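# Turn odd knobs in each row to match the others

## Task

Each row of the knob box (A1 to A4, B1 to B4 and so on) has at least three knobs set to one common mark. Rotate any knob whose mark differs so that it matches its row's common mark. Every other knob must still point at the mark it points at now. The final settings must hold by themselves, with no gripper holding a knob in place.

## Robot and tools

Robot: two 7-joint Kinova Gen3 arms, named left_arm and right_arm, each carrying a two-finger parallel gripper with up to 50 mm between the pads. The names are labels, not sides of a camera image. left_arm's base sits at (-0.012, +0.355, 0) m and right_arm's at (-0.038, -0.400, 0) m in the scene frame.

Scene frame: origin on the table top midway between the arms, +x out over the table, +z up, left_arm on the +y side. Result lines report each gripper's end_effector_position (metres) and end_effector_quat_wxyz in this frame. That point lies midway between the finger pads; fingertips extend 17.5 mm past it along the gripper's +z. The gripper's own frame: fingers point along +z, they open and close along x. At long reach the printed position can be somewhat off.

The 18-number row (used by both execute_actions and move): nine numbers for left_arm, then nine for right_arm. Per arm, in order: dx, dy, dz, rx, ry, rz, then gripper position, force_limit, speed. All lie in [-1, 1], and all 18 must be sent even when one arm is idle.
- dx..rz are an offset, not a pose: they are expressed in that gripper's own axes and measured from its pose in the most recent result showing it (before any such result, or in a second or later call of the same reply, from where the arm is when the action begins). 1.0 equals 0.6 m for dx/dy/dz and 180 degrees for rx/ry/rz; rx, ry, rz form a single rotation vector. A pure rotation pivots about the pad midpoint. Zeros are not a pause: they pull the arm back to the reference pose. To hold an arm still, send the offset back to where you want it in the first call of a reply and zeros afterwards.
- position: +1 fully open, about -0.65 pads meet, -1 means close until stopped by an object. force_limit: per-pad force, roughly 20 N at -1, 102 N at 0, 185 N at +1. speed: pad gap rate, 20 mm/s at -1, 85 at 0, 150 at +1. A 0 is a real command; to leave a gripper unchanged repeat its last three numbers. New force or speed only apply after the position number changes by 0.01 or more.

Tools:
- execute_actions {actions, pictures}: actions holds one item or none. Empty list = just report state. {"rows": [...], "steps": n} plays up to 15 rows, one per 1/30 s step (default 15; last row repeats if rows are fewer than steps); every row is measured from the same reference pose, not chained. {"steps": n} with no rows waits until n steps (max 300) have passed since the last result, your reply time included. pictures toggles camera images.
- move {target, speed}: target is one 18-number row as above (offsets from the reference pose). Both grippers travel in straight lines and finish together, taking 0.5 to 10 s; speed is metres per second, 0.002 to 0.5, default 0.25, with rotation capped at twice that in rad/s. Paths ignore obstacles and the other arm. Finger numbers are sent at the start. The result adds a "move:" line with the ending (done, off_target, moving, held, fault) and any limits (paced = command clipped; held = some steps blocked, after which the arm can jump fast), plus each gripper's distance to its target.
- wait {seconds}: 0 to 10 s, nothing new sent.
- zoom_image {camera, region}: camera is cam_high, cam_left_wrist or cam_right_wrist (each 672x504); region [x0, y0, x1, y1] in pixels from the top-left, at most 504 by 504. Useful for reading knob marks.
- read_manual {section}: only licence texts; no motion.
- finished_scene {scene}: pass the current scene's number; it ends and grades the scene and cannot be reversed.

Motion details: each step the commanded pose is clipped to within 70 mm and 16 degrees of the measured pose, and position wins over orientation if both cannot be met. Large moves may arrive short; read the result pose and send the remainder. After an action the arm only continues to its last clipped pose. A "pose unreachable" line or HELD marks means the clearance check altered or blocked commands. Results with nothing kept back include a "Hand target" line per arm.

Gripping: close with -1, keep it, and confirm object_status reads 2 (0 moving, 1 stopped while opening, 2 stopped while closing, 3 at target or pads met). Opening in mm is about (250 - position_measured) x 0.202.

Cautions: a joint reaching its load limit (50.2 N m for the first four joints, 31.6 N m for the wrist three) freezes that arm for 10 s. Long holding heats motors; warnings start at 60 °C and at 75 °C the arm sinks. Keep the arms from hitting or pressing each other, avoid fast impacts and pushing far past contact, and never knock anything off the table. Release each knob once turned so it stays set on its own.

Each tool is called after ">>>" in YAML: its name, and indented under it one key for each argument.

## Session

>>> execute_actions:
  actions: []

Scene clock: 0.00 s of 8400.00 s.
left_arm: end_effector_position=(+0.2568, -0.2381, +0.2891) position_measured=3 object_status=3 end_effector_quat_wxyz=(+0.589, +0.523, -0.449, +0.423) | right_arm: end_effector_position=(+0.2330, -0.5842, +0.1373) position_measured=3 object_status=3 end_effector_quat_wxyz=(-0.150, -0.107, +0.854, +0.487)
Joint positions: left_arm=[ 0.992  0.815 -0.375  2.088 -0.889 -1.67   0.619] | right_arm=[ 0.991  1.06  -0.67   1.298 -0.019  1.841  3.855]
Joint velocities: left_arm=[-0.     0.     0.     0.001  0.     0.    -0.001] | right_arm=[-0.001  0.001 -0.    -0.001  0.     0.001  0.   ]
Joint torques (N m, as the joint torque sensors report them, + toward a larger angle): no reading
Motor temperatures (°C, as the motors report them): left_arm=[32 30 29 24 26 32 31] | right_arm=[25 28 25 25 27 31 35]
Hand target (left_arm): +0.257, -0.238, +0.289; +0.589, +0.523, -0.449, +0.423
Hand target (right_arm): +0.233, -0.584, +0.137; -0.150, -0.107, +0.854, +0.487

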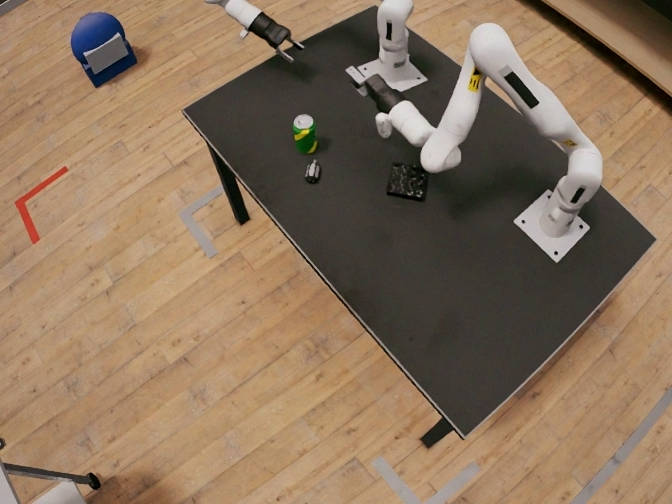

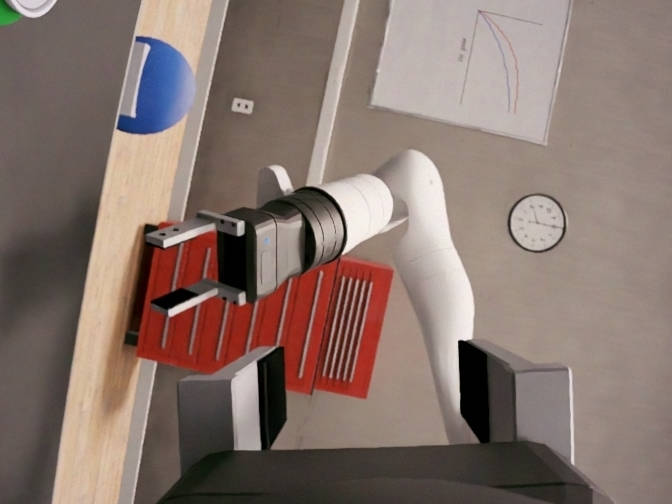

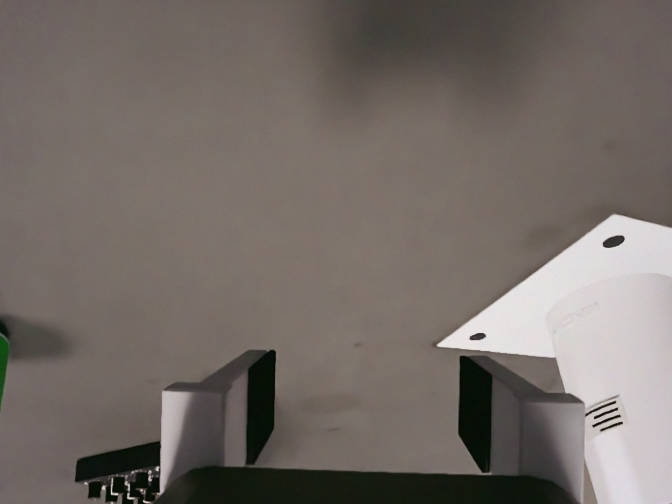

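>>> move:
  target: [-0.1633,0.1122,-0.3258,0.0836,-0.5098,0.0373,0.34,-0.9,0,0,0,0,0,0,0,1,0,0]
  speed: 0.3

Scene clock: 24.13 s of 8400.00 s.
left_arm: end_effector_position=(+0.1855, -0.0389, +0.1998) position_measured=101 object_status=3 end_effector_quat_wxyz=(-0.000, +0.708, -0.707, -0.002) | right_arm: end_effector_position=(+0.2330, -0.5842, +0.1373) position_measured=3 object_status=3 end_effector_quat_wxyz=(-0.150, -0.107, +0.854, +0.487)
Joint positions: left_arm=[ 1.697  0.482 -0.835  1.661 -2.76  -1.175  2.313] | right_arm=[ 0.991  1.06  -0.67   1.298 -0.019  1.841  3.855]
Joint velocities: left_arm=[ 0.003  0.007  0.006  0.001 -0.003  0.     0.006] | right_arm=[-0.001 -0.001  0.     0.001 -0.    -0.001  0.   ]
Joint torques (N m, as the joint torque sensors report them, + toward a larger angle): left_arm=[ -0.13 -15.61  -3.98  -7.91  -0.39  -0.1    0.5 ] | right_arm=[ -0.19 -21.23  -5.    -3.83  -2.08   2.42   0.17]
Motor temperatures (°C, as the motors report them): left_arm=[32 30 29 24 26 32 31] | right_arm=[25 29 25 25 27 31 35]
Hand target (left_arm): +0.185, -0.039, +0.200; -0.001, +0.707, -0.707, -0.003
Hand target (right_arm): +0.233, -0.584, +0.137; -0.150, -0.107, +0.854, +0.487
Off the commanded pose (left_arm): 0.001 m, 0 deg.
Off the commanded pose (right_arm): 0.000 m, 0 deg.
After step 90, 18.07 s passed at rest.
move: done

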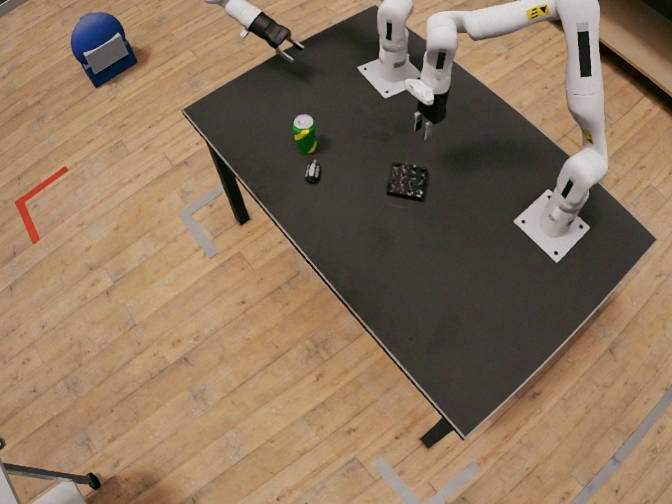

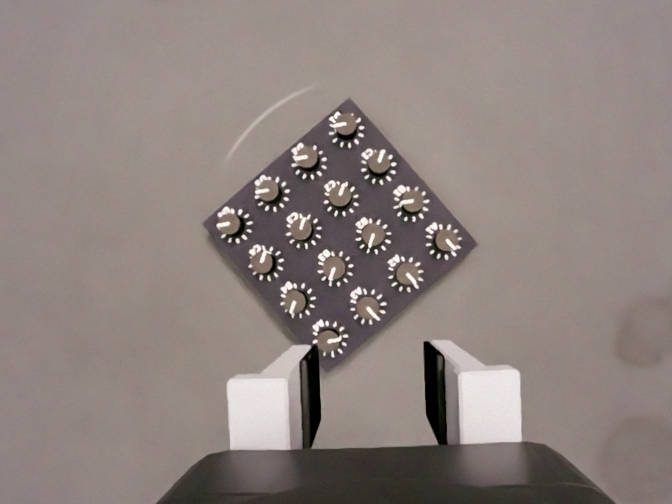

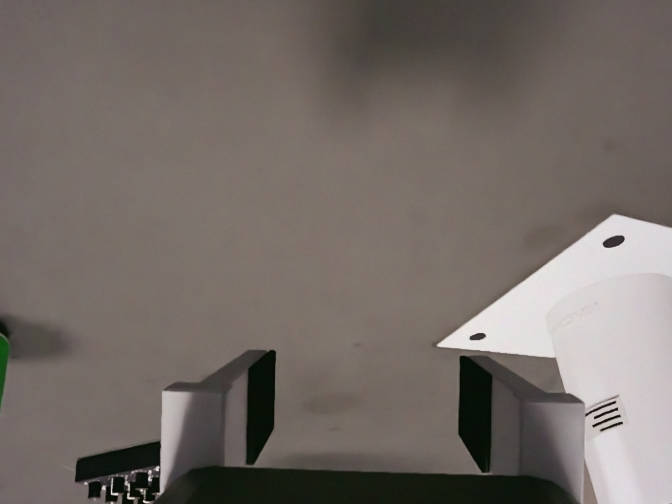

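>>> zoom_image:
  camera: "cam_left_wrist"
  region: [195, 85, 485, 375]

Region (195, 85, 485, 375) of cam_left_wrist's 672x504 image, scaled by 1.738.

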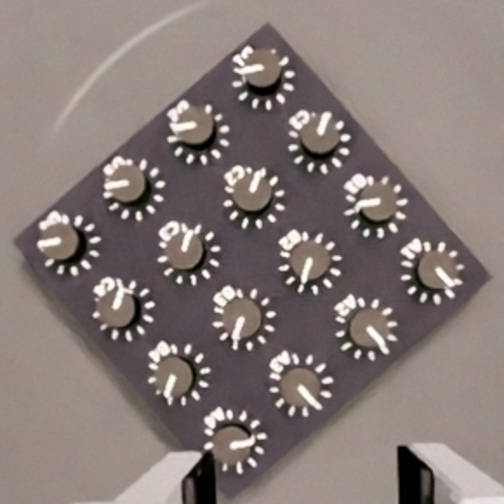

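>>> move:
  target: [0.0175,-0.0273,0.133,0,0,-0.2233,0.34,-0.9,0,0,0,0,0,0,0,1,0,0]
  speed: 0.3

>>> zoom_image:
  camera: "cam_left_wrist"
  region: [190, 40, 530, 380]

Scene clock: 35.33 s of 8400.00 s.
left_arm: end_effector_position=(+0.2015, -0.0495, +0.1203) position_measured=101 object_status=3 end_effector_quat_wxyz=(-0.000, +0.907, -0.420, -0.002) | right_arm: end_effector_position=(+0.2330, -0.5842, +0.1373) position_measured=3 object_status=3 end_effector_quat_wxyz=(-0.150, -0.107, +0.854, +0.487)
Joint positions: left_arm=[ 1.676  0.704 -0.915  1.671 -2.522 -1.087  2.82 ] | right_arm=[ 0.991  1.06  -0.67   1.298 -0.019  1.841  3.855]
Joint velocities: left_arm=[-0.002  0.006  0.002 -0.001  0.    -0.     0.001] | right_arm=[ 0.001 -0.001 -0.    -0.001 -0.     0.001 -0.   ]
Joint torques (N m, as the joint torque sensors report them, + toward a larger angle): left_arm=[ -0.15 -18.02  -5.1   -6.45  -0.06  -0.14   0.45] | right_arm=[ -0.26 -21.35  -5.11  -3.81  -1.92   2.34   0.32]
Motor temperatures (°C, as the motors report them): left_arm=[32 30 29 24 26 32 31] | right_arm=[25 29 25 25 27 31 35]
Hand target (left_arm): +0.202, -0.049, +0.120; -0.001, +0.907, -0.420, -0.002
Hand target (right_arm): +0.233, -0.584, +0.137; -0.150, -0.107, +0.854, +0.487
Off the commanded pose (left_arm): 0.001 m, 0 deg.
Off the commanded pose (right_arm): 0.000 m, 0 deg.
After step 90, 6.70 s passed at rest.
move: done

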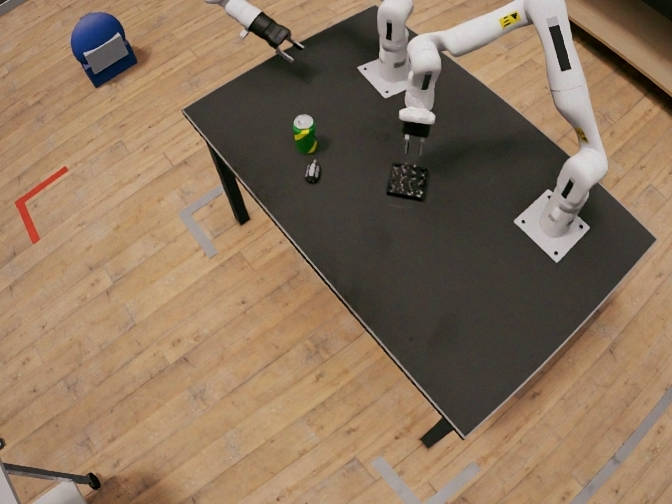

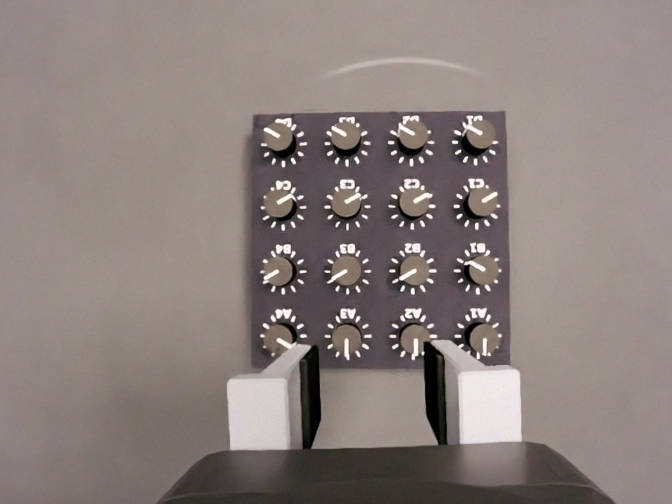

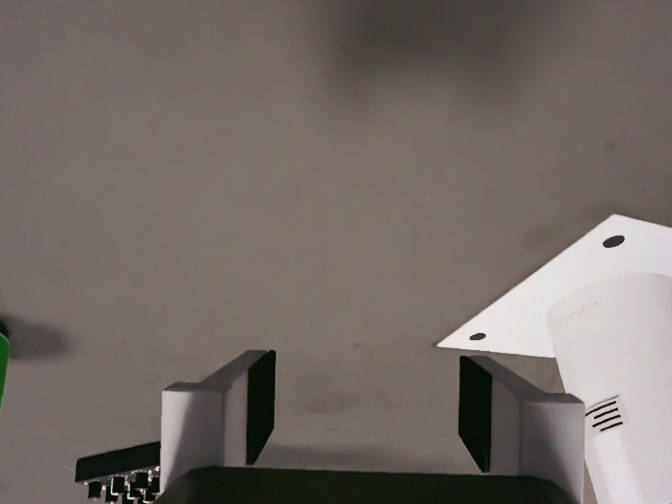

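Region (190, 40, 530, 380) of cam_left_wrist's 672x504 image, scaled by 1.482.

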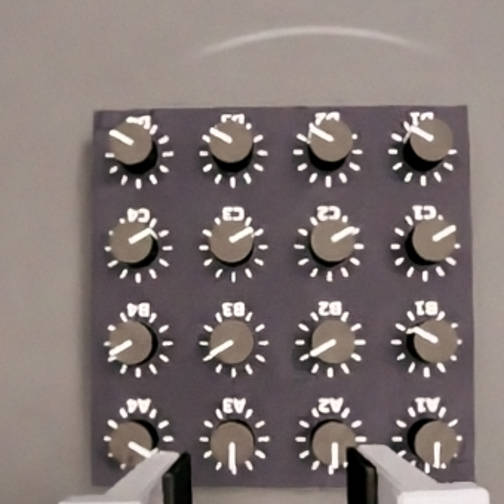

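>>> move:
  target: [-0.0545,-0.0123,0.0655,0,0,0,-0.125,-0.9,-0.5,0,0,0,0,0,0,1,0,0]
  speed: 0.2

>>> zoom_image:
  camera: "cam_left_wrist"
  region: [270, 280, 470, 460]

Scene clock: 44.77 s of 8400.00 s.
left_arm: end_effector_position=(+0.1857, -0.0199, +0.0810) position_measured=171 object_status=3 end_effector_quat_wxyz=(-0.000, +0.907, -0.421, -0.002) | right_arm: end_effector_position=(+0.2330, -0.5842, +0.1373) position_measured=3 object_status=3 end_effector_quat_wxyz=(-0.150, -0.107, +0.854, +0.487)
Joint positions: left_arm=[ 1.69   0.707 -0.887  1.832 -2.467 -0.941  2.744] | right_arm=[ 0.991  1.06  -0.67   1.298 -0.019  1.841  3.855]
Joint velocities: left_arm=[ 0.001 -0.001 -0.001  0.001 -0.    -0.003 -0.001] | right_arm=[ 0.     0.002 -0.     0.001  0.     0.     0.   ]
Joint torques (N m, as the joint torque sensors report them, + toward a larger angle): left_arm=[ -0.37 -16.89  -5.06  -5.81  -0.09   0.07   0.37] | right_arm=[ -0.28 -21.25  -4.98  -3.93  -2.03   2.24   0.27]
Motor temperatures (°C, as the motors report them): left_arm=[32 30 29 24 26 32 31] | right_arm=[25 29 25 25 27 31 35]
Hand target (left_arm): +0.186, -0.020, +0.081; -0.000, +0.907, -0.421, -0.002
Hand target (right_arm): +0.233, -0.584, +0.137; -0.150, -0.107, +0.854, +0.487
Off the commanded pose (left_arm): 0.000 m, 0 deg.
Off the commanded pose (right_arm): 0.000 m, 0 deg.
After step 90, 5.70 s passed at rest.
move: done

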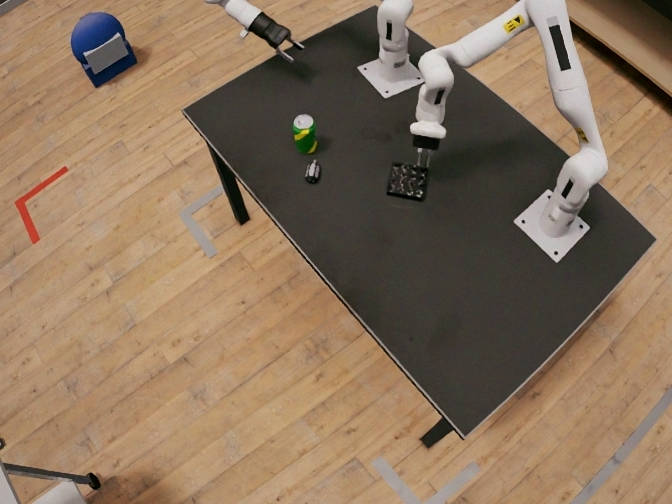

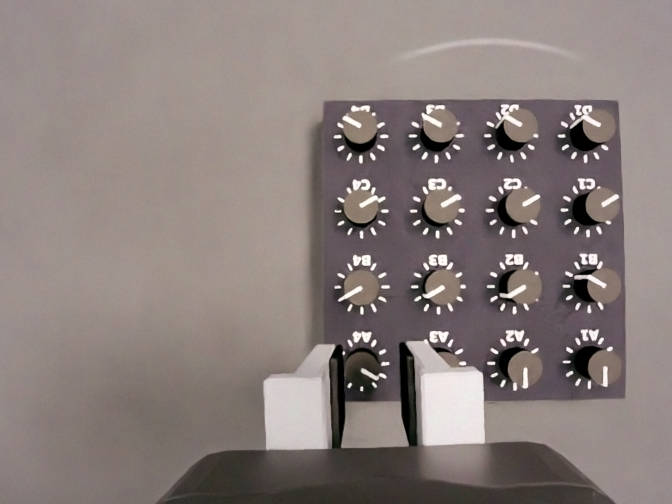

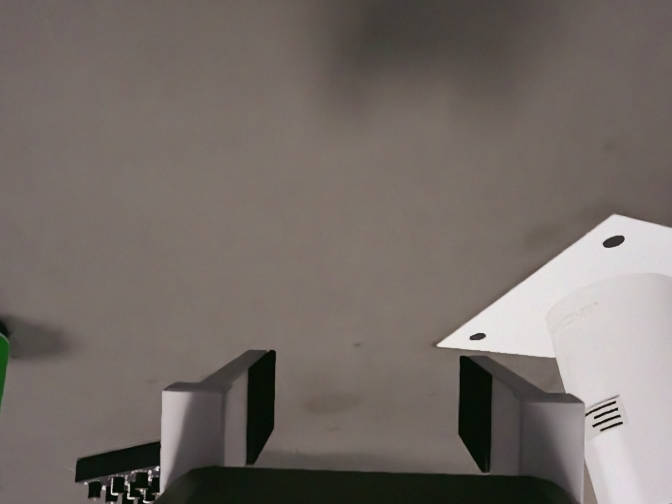

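Region (270, 280, 470, 460) of cam_left_wrist's 672x504 image, scaled by 2.520; it fills the top 454 rows of this view, and the rest is white.

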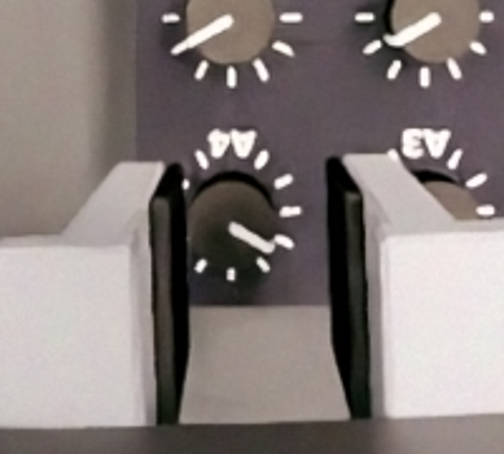

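>>> move:
  target: [-0.0045,-0.002,0.035,0,0,0,-0.125,-0.9,-0.5,0,0,0,0,0,0,1,0,0]
  speed: 0.05

>>> zoom_image:
  camera: "cam_left_wrist"
  region: [270, 280, 470, 460]

Scene clock: 47.73 s of 8400.00 s.
left_arm: end_effector_position=(+0.1847, -0.0172, +0.0601) position_measured=171 object_status=3 end_effector_quat_wxyz=(-0.000, +0.907, -0.421, -0.002) | right_arm: end_effector_position=(+0.2330, -0.5842, +0.1373) position_measured=3 object_status=3 end_effector_quat_wxyz=(-0.150, -0.107, +0.854, +0.487)
Joint positions: left_arm=[ 1.672  0.736 -0.857  1.862 -2.427 -0.89   2.708] | right_arm=[ 0.991  1.06  -0.67   1.298 -0.019  1.841  3.855]
Joint velocities: left_arm=[-0.003  0.002 -0.001 -0.001  0.    -0.001  0.001] | right_arm=[ 0.    -0.001 -0.     0.002  0.    -0.    -0.   ]
Joint torques (N m, as the joint torque sensors report them, + toward a larger angle): left_arm=[ -0.52 -16.67  -5.21  -5.2   -0.31  -0.11   0.48] | right_arm=[ -0.17 -21.35  -4.84  -3.84  -2.02   2.31   0.28]
Motor temperatures (°C, as the motors report them): left_arm=[32 30 29 24 26 32 31] | right_arm=[25 29 25 25 27 31 35]
Hand target (left_arm): +0.185, -0.017, +0.060; -0.000, +0.907, -0.421, -0.002
Hand target (right_arm): +0.233, -0.584, +0.137; -0.150, -0.107, +0.854, +0.487
Off the commanded pose (left_arm): 0.000 m, 0 deg.
Off the commanded pose (right_arm): 0.000 m, 0 deg.
move: done

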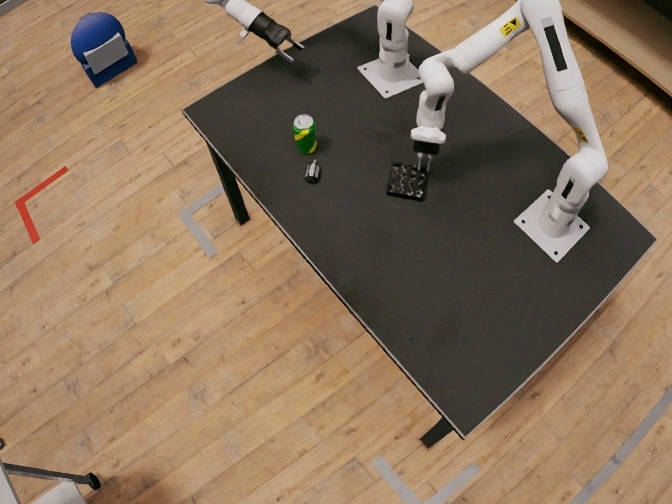

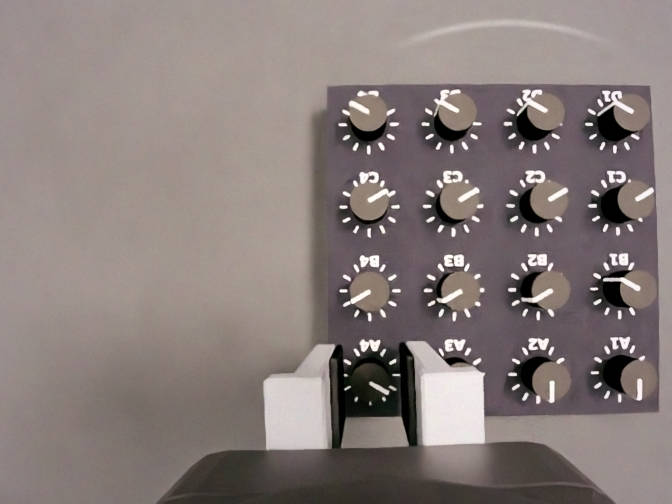

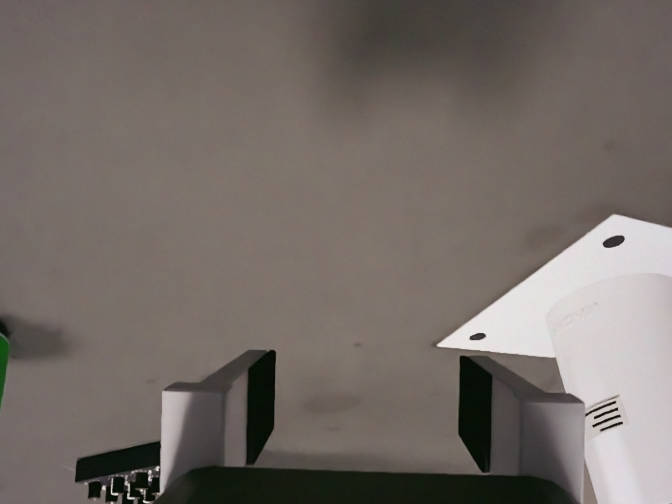

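Region (270, 280, 470, 460) of cam_left_wrist's 672x504 image, scaled by 2.520; it fills the top 454 rows of this view, and the rest is white.

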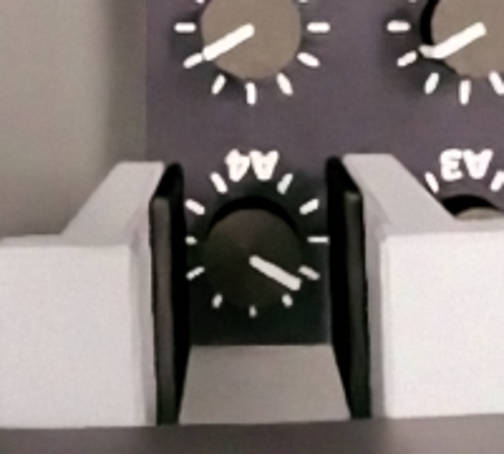

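>>> move:
  target: [-0.0008,-0.0015,0,0,0,0,-0.125,-0.9,-0.5,0,0,0,0,0,0,1,0,0]
  speed: 0.05

>>> move:
  target: [0,0,0.012,0,0,0,-0.125,-0.9,-0.5,0,0,0,0,0,0,1,0,0]
  speed: 0.03

>>> zoom_image:
  camera: "cam_left_wrist"
  region: [270, 280, 470, 460]

Scene clock: 53.33 s of 8400.00 s.
left_arm: end_effector_position=(+0.1851, -0.0162, +0.0601) position_measured=171 object_status=3 end_effector_quat_wxyz=(-0.000, +0.907, -0.421, -0.002) | right_arm: end_effector_position=(+0.2330, -0.5842, +0.1373) position_measured=3 object_status=3 end_effector_quat_wxyz=(-0.150, -0.107, +0.854, +0.487)
Joint positions: left_arm=[ 1.671  0.735 -0.858  1.864 -2.427 -0.888  2.705] | right_arm=[ 0.991  1.06  -0.67   1.298 -0.019  1.841  3.855]
Joint velocities: left_arm=[ 0.    -0.     0.     0.     0.    -0.    -0.001] | right_arm=[-0.     0.001  0.     0.     0.     0.     0.   ]
Joint torques (N m, as the joint torque sensors report them, + toward a larger angle): left_arm=[ -0.52 -16.81  -4.69  -5.25  -0.16   0.04   0.67] | right_arm=[ -0.09 -21.34  -4.9   -3.79  -2.01   2.38   0.24]
Motor temperatures (°C, as the motors report them): left_arm=[32 30 29 24 26 32 31] | right_arm=[25 29 25 25 27 31 35]
Hand target (left_arm): +0.185, -0.016, +0.060; -0.000, +0.907, -0.421, -0.002
Hand target (right_arm): +0.233, -0.584, +0.137; -0.150, -0.107, +0.854, +0.487
Off the commanded pose (left_arm): 0.000 m, 0 deg.
Off the commanded pose (right_arm): 0.000 m, 0 deg.
After step 90, 1.90 s passed at rest.
move: done

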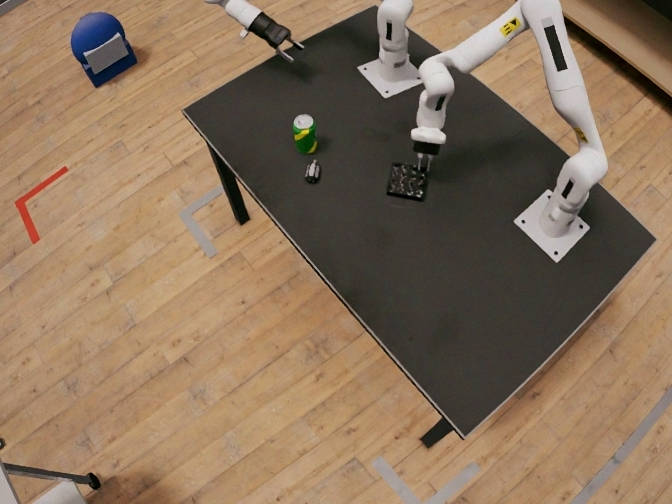

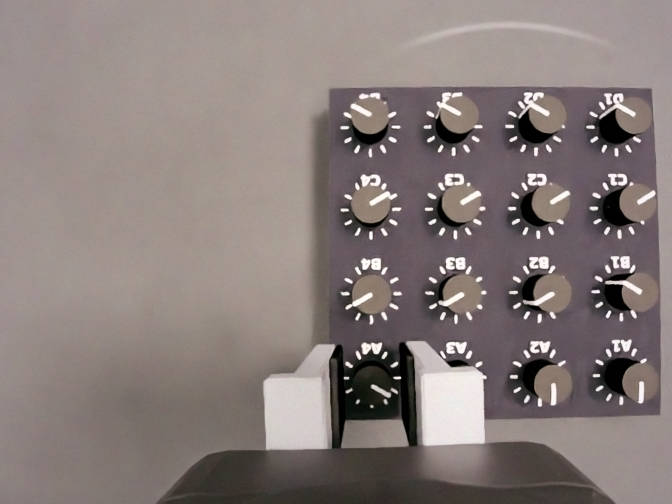

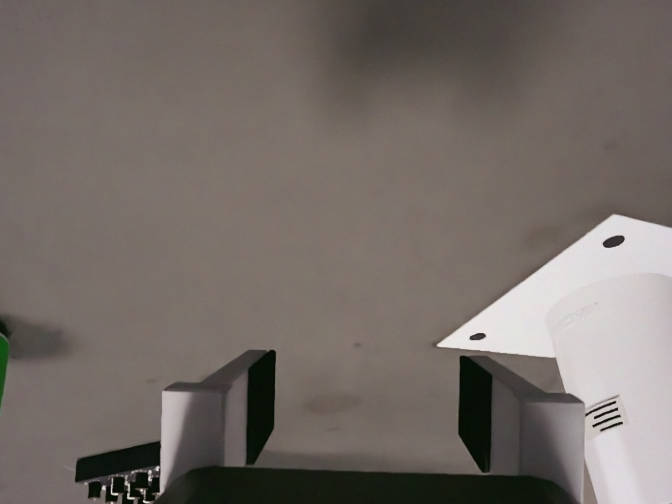

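Scene clock: 54.03 s of 8400.00 s.
left_arm: end_effector_position=(+0.1850, -0.0163, +0.0529) position_measured=171 object_status=3 end_effector_quat_wxyz=(-0.000, +0.907, -0.421, -0.002) | right_arm: end_effector_position=(+0.2330, -0.5842, +0.1373) position_measured=3 object_status=3 end_effector_quat_wxyz=(-0.150, -0.107, +0.854, +0.487)
Joint positions: left_arm=[ 1.664  0.746 -0.846  1.87  -2.412 -0.872  2.694] | right_arm=[ 0.991  1.06  -0.67   1.298 -0.019  1.841  3.855]
Joint velocities: left_arm=[-0.001  0.001 -0.     0.     0.001  0.002 -0.001] | right_arm=[ 0.    -0.    -0.    -0.001  0.    -0.001 -0.   ]
Joint torques (N m, as the joint torque sensors report them, + toward a larger angle): left_arm=[ -0.34 -17.13  -5.04  -5.75  -0.1   -0.26   0.61] | right_arm=[ -0.2  -21.43  -5.13  -3.9   -2.08   2.33   0.21]
Motor temperatures (°C, as the motors report them): left_arm=[32 30 29 24 26 32 31] | right_arm=[25 29 25 25 27 31 35]
Hand target (left_arm): +0.185, -0.016, +0.053; -0.000, +0.907, -0.421, -0.002
Hand target (right_arm): +0.233, -0.584, +0.137; -0.150, -0.107, +0.854, +0.487
Off the commanded pose (left_arm): 0.000 m, 0 deg.
Off the commanded pose (right_arm): 0.000 m, 0 deg.
move: done

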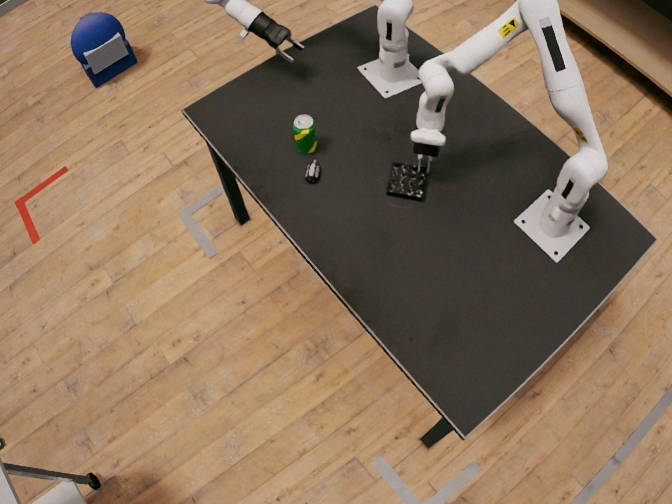

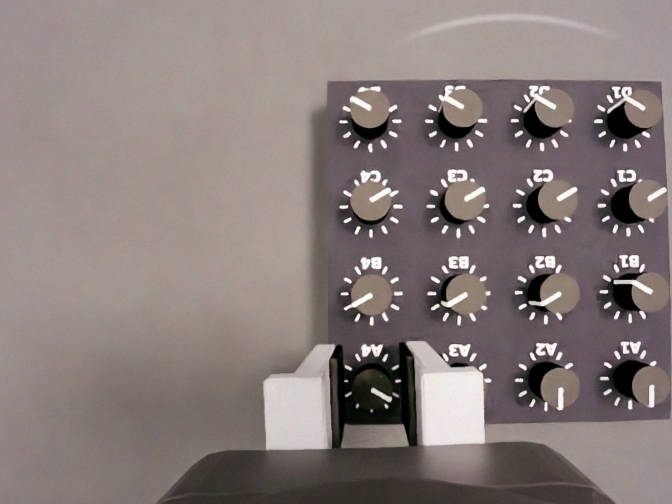

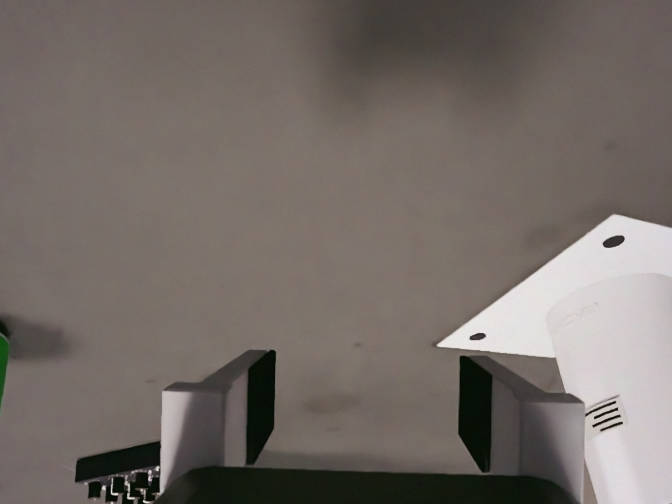

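Region (270, 280, 470, 460) of cam_left_wrist's 672x504 image, scaled by 2.520; it fills the top 454 rows of this view, and the rest is white.

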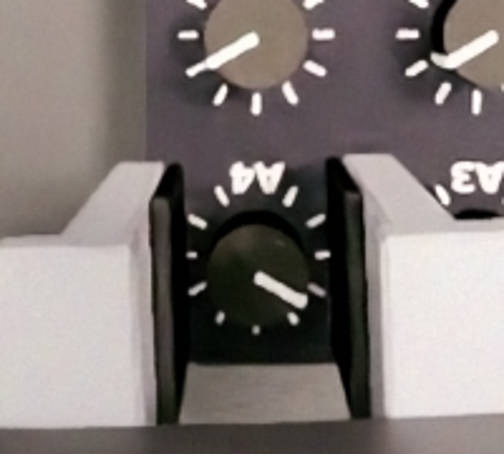

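Centred. Close.

>>> move:
  target: [0,0,0,0,0,0,-1,-0.9,-0.7,0,0,0,0,0,0,1,0,0]

Scene clock: 55.43 s of 8400.00 s.
left_arm: end_effector_position=(+0.1850, -0.0162, +0.0529) position_measured=200 object_status=2 end_effector_quat_wxyz=(-0.000, +0.907, -0.421, -0.002) | right_arm: end_effector_position=(+0.2330, -0.5842, +0.1373) position_measured=3 object_status=3 end_effector_quat_wxyz=(-0.150, -0.107, +0.854, +0.487)
Joint positions: left_arm=[ 1.664  0.746 -0.846  1.871 -2.413 -0.872  2.694] | right_arm=[ 0.991  1.06  -0.67   1.298 -0.019  1.841  3.855]
Joint velocities: left_arm=[ 0.001  0.     0.    -0.     0.    -0.001  0.   ] | right_arm=[ 0.     0.002 -0.     0.001  0.     0.001  0.   ]
Joint torques (N m, as the joint torque sensors report them, + toward a larger angle): left_arm=[ -0.09 -16.97  -5.01  -5.61   0.04  -0.03   0.41] | right_arm=[ -0.11 -21.44  -4.85  -3.95  -2.07   2.33   0.31]
Motor temperatures (°C, as the motors report them): left_arm=[32 30 29 24 26 32 31] | right_arm=[25 29 25 25 27 31 35]
Hand target (left_arm): +0.185, -0.016, +0.053; -0.000, +0.907, -0.421, -0.002
Hand target (right_arm): +0.233, -0.584, +0.137; -0.150, -0.107, +0.854, +0.487
Off the commanded pose (left_arm): 0.000 m, 0 deg.
Off the commanded pose (right_arm): 0.000 m, 0 deg.
move: done

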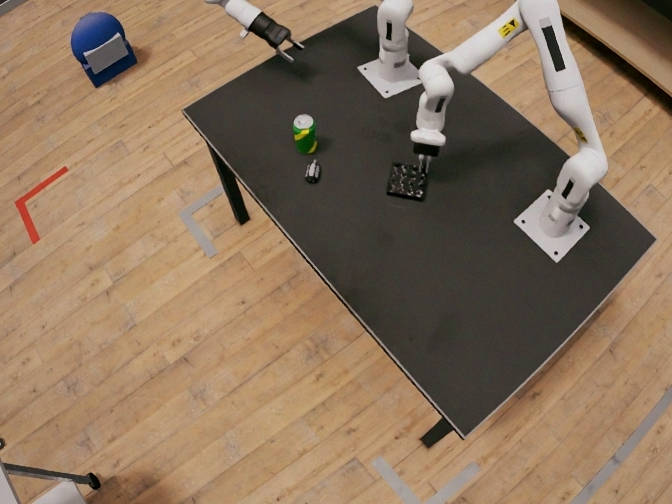

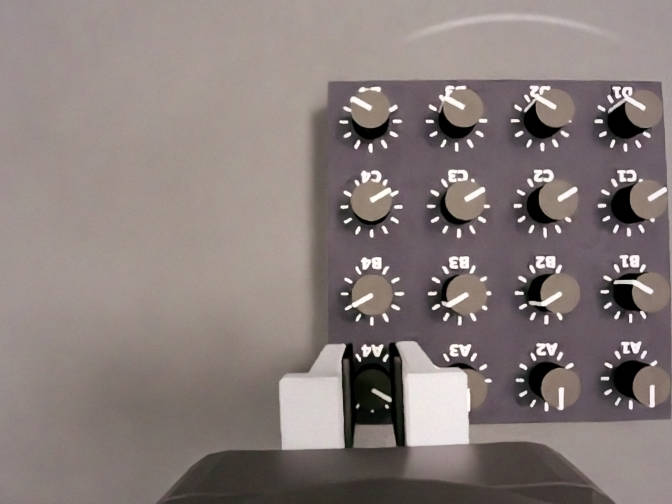

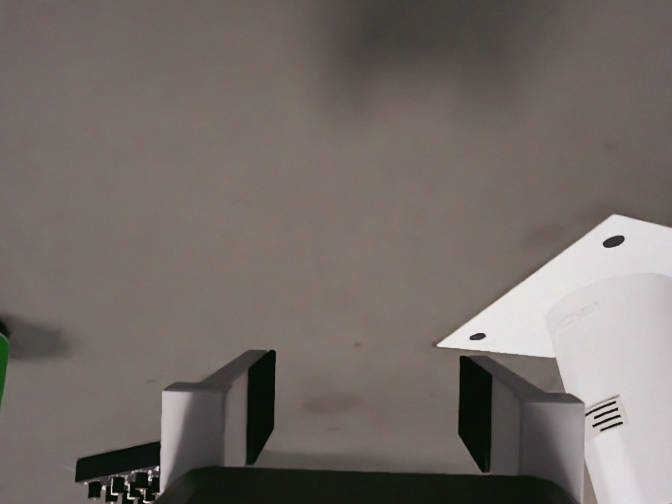

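>>> move:
  target: [0,0,0,0,0,0.3333,-1,-0.9,-0.7,0,0,0,0,0,0,1,0,0]
  speed: 0.15

>>> zoom_image:
  camera: "cam_left_wrist"
  region: [220, 230, 520, 460]

Scene clock: 61.17 s of 8400.00 s.
left_arm: end_effector_position=(+0.1851, -0.0165, +0.0529) position_measured=200 object_status=2 end_effector_quat_wxyz=(-0.001, -0.575, +0.818, +0.002) | right_arm: end_effector_position=(+0.2330, -0.5842, +0.1373) position_measured=3 object_status=3 end_effector_quat_wxyz=(-0.150, -0.107, +0.854, +0.487)
Joint positions: left_arm=[ 1.499  0.624 -0.584  1.957 -2.626 -0.715  1.8  ] | right_arm=[ 0.991  1.06  -0.67   1.298 -0.019  1.841  3.855]
Joint velocities: left_arm=[-0.002 -0.    -0.    -0.003  0.005 -0.002 -0.003] | right_arm=[-0.001  0.001 -0.     0.     0.    -0.001  0.   ]
Joint torques (N m, as the joint torque sensors report them, + toward a larger angle): left_arm=[ -0.18 -16.83  -3.    -5.32   0.03  -0.14   0.88] | right_arm=[ -0.13 -21.34  -4.99  -3.9   -2.03   2.29   0.19]
Motor temperatures (°C, as the motors report them): left_arm=[32 30 29 24 26 32 31] | right_arm=[25 29 25 25 27 31 35]
Hand target (left_arm): +0.185, -0.016, +0.053; -0.001, -0.575, +0.818, +0.002
Hand target (right_arm): +0.233, -0.584, +0.137; -0.150, -0.107, +0.854, +0.487
Off the commanded pose (left_arm): 0.000 m, 0 deg.
Off the commanded pose (right_arm): 0.000 m, 0 deg.
move: done

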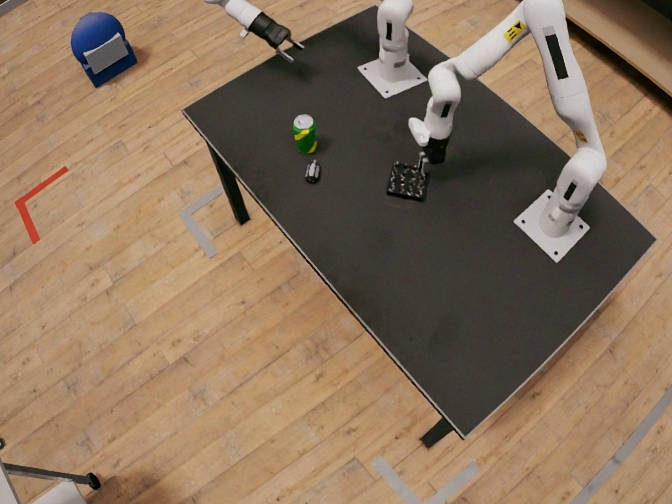

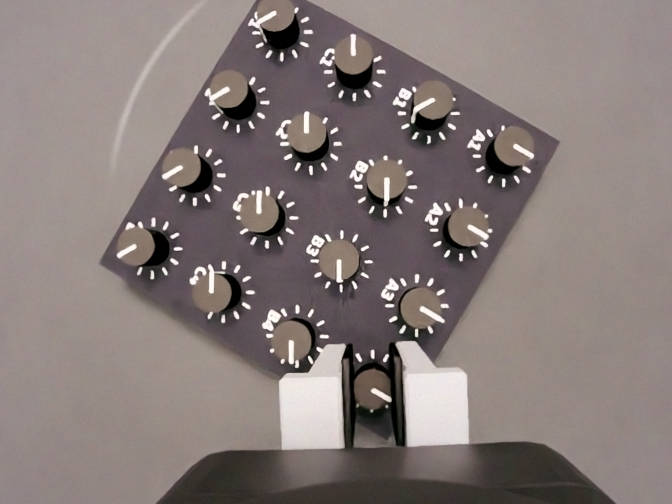

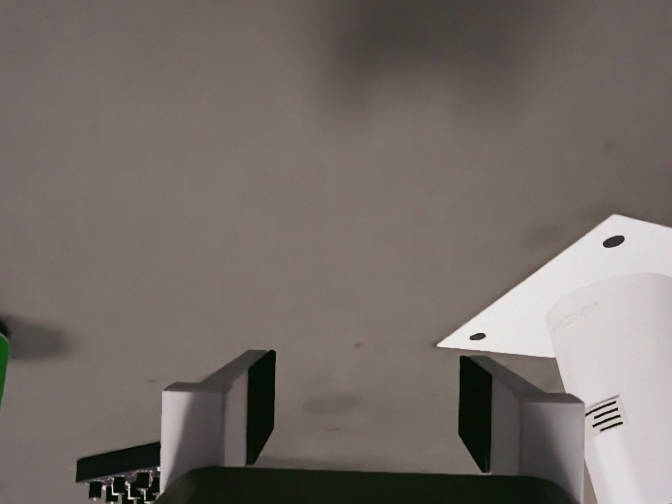

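Region (220, 230, 520, 460) of cam_left_wrist's 672x504 image, scaled by 1.680; it fills the top 386 rows of this view, and the rest is white.

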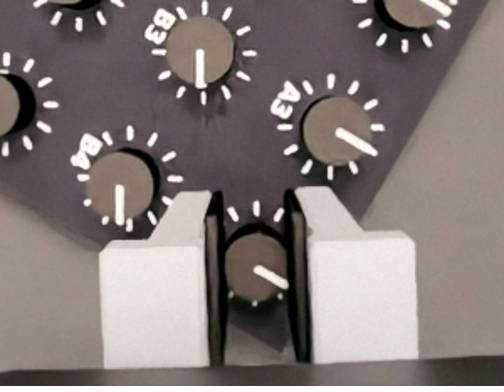

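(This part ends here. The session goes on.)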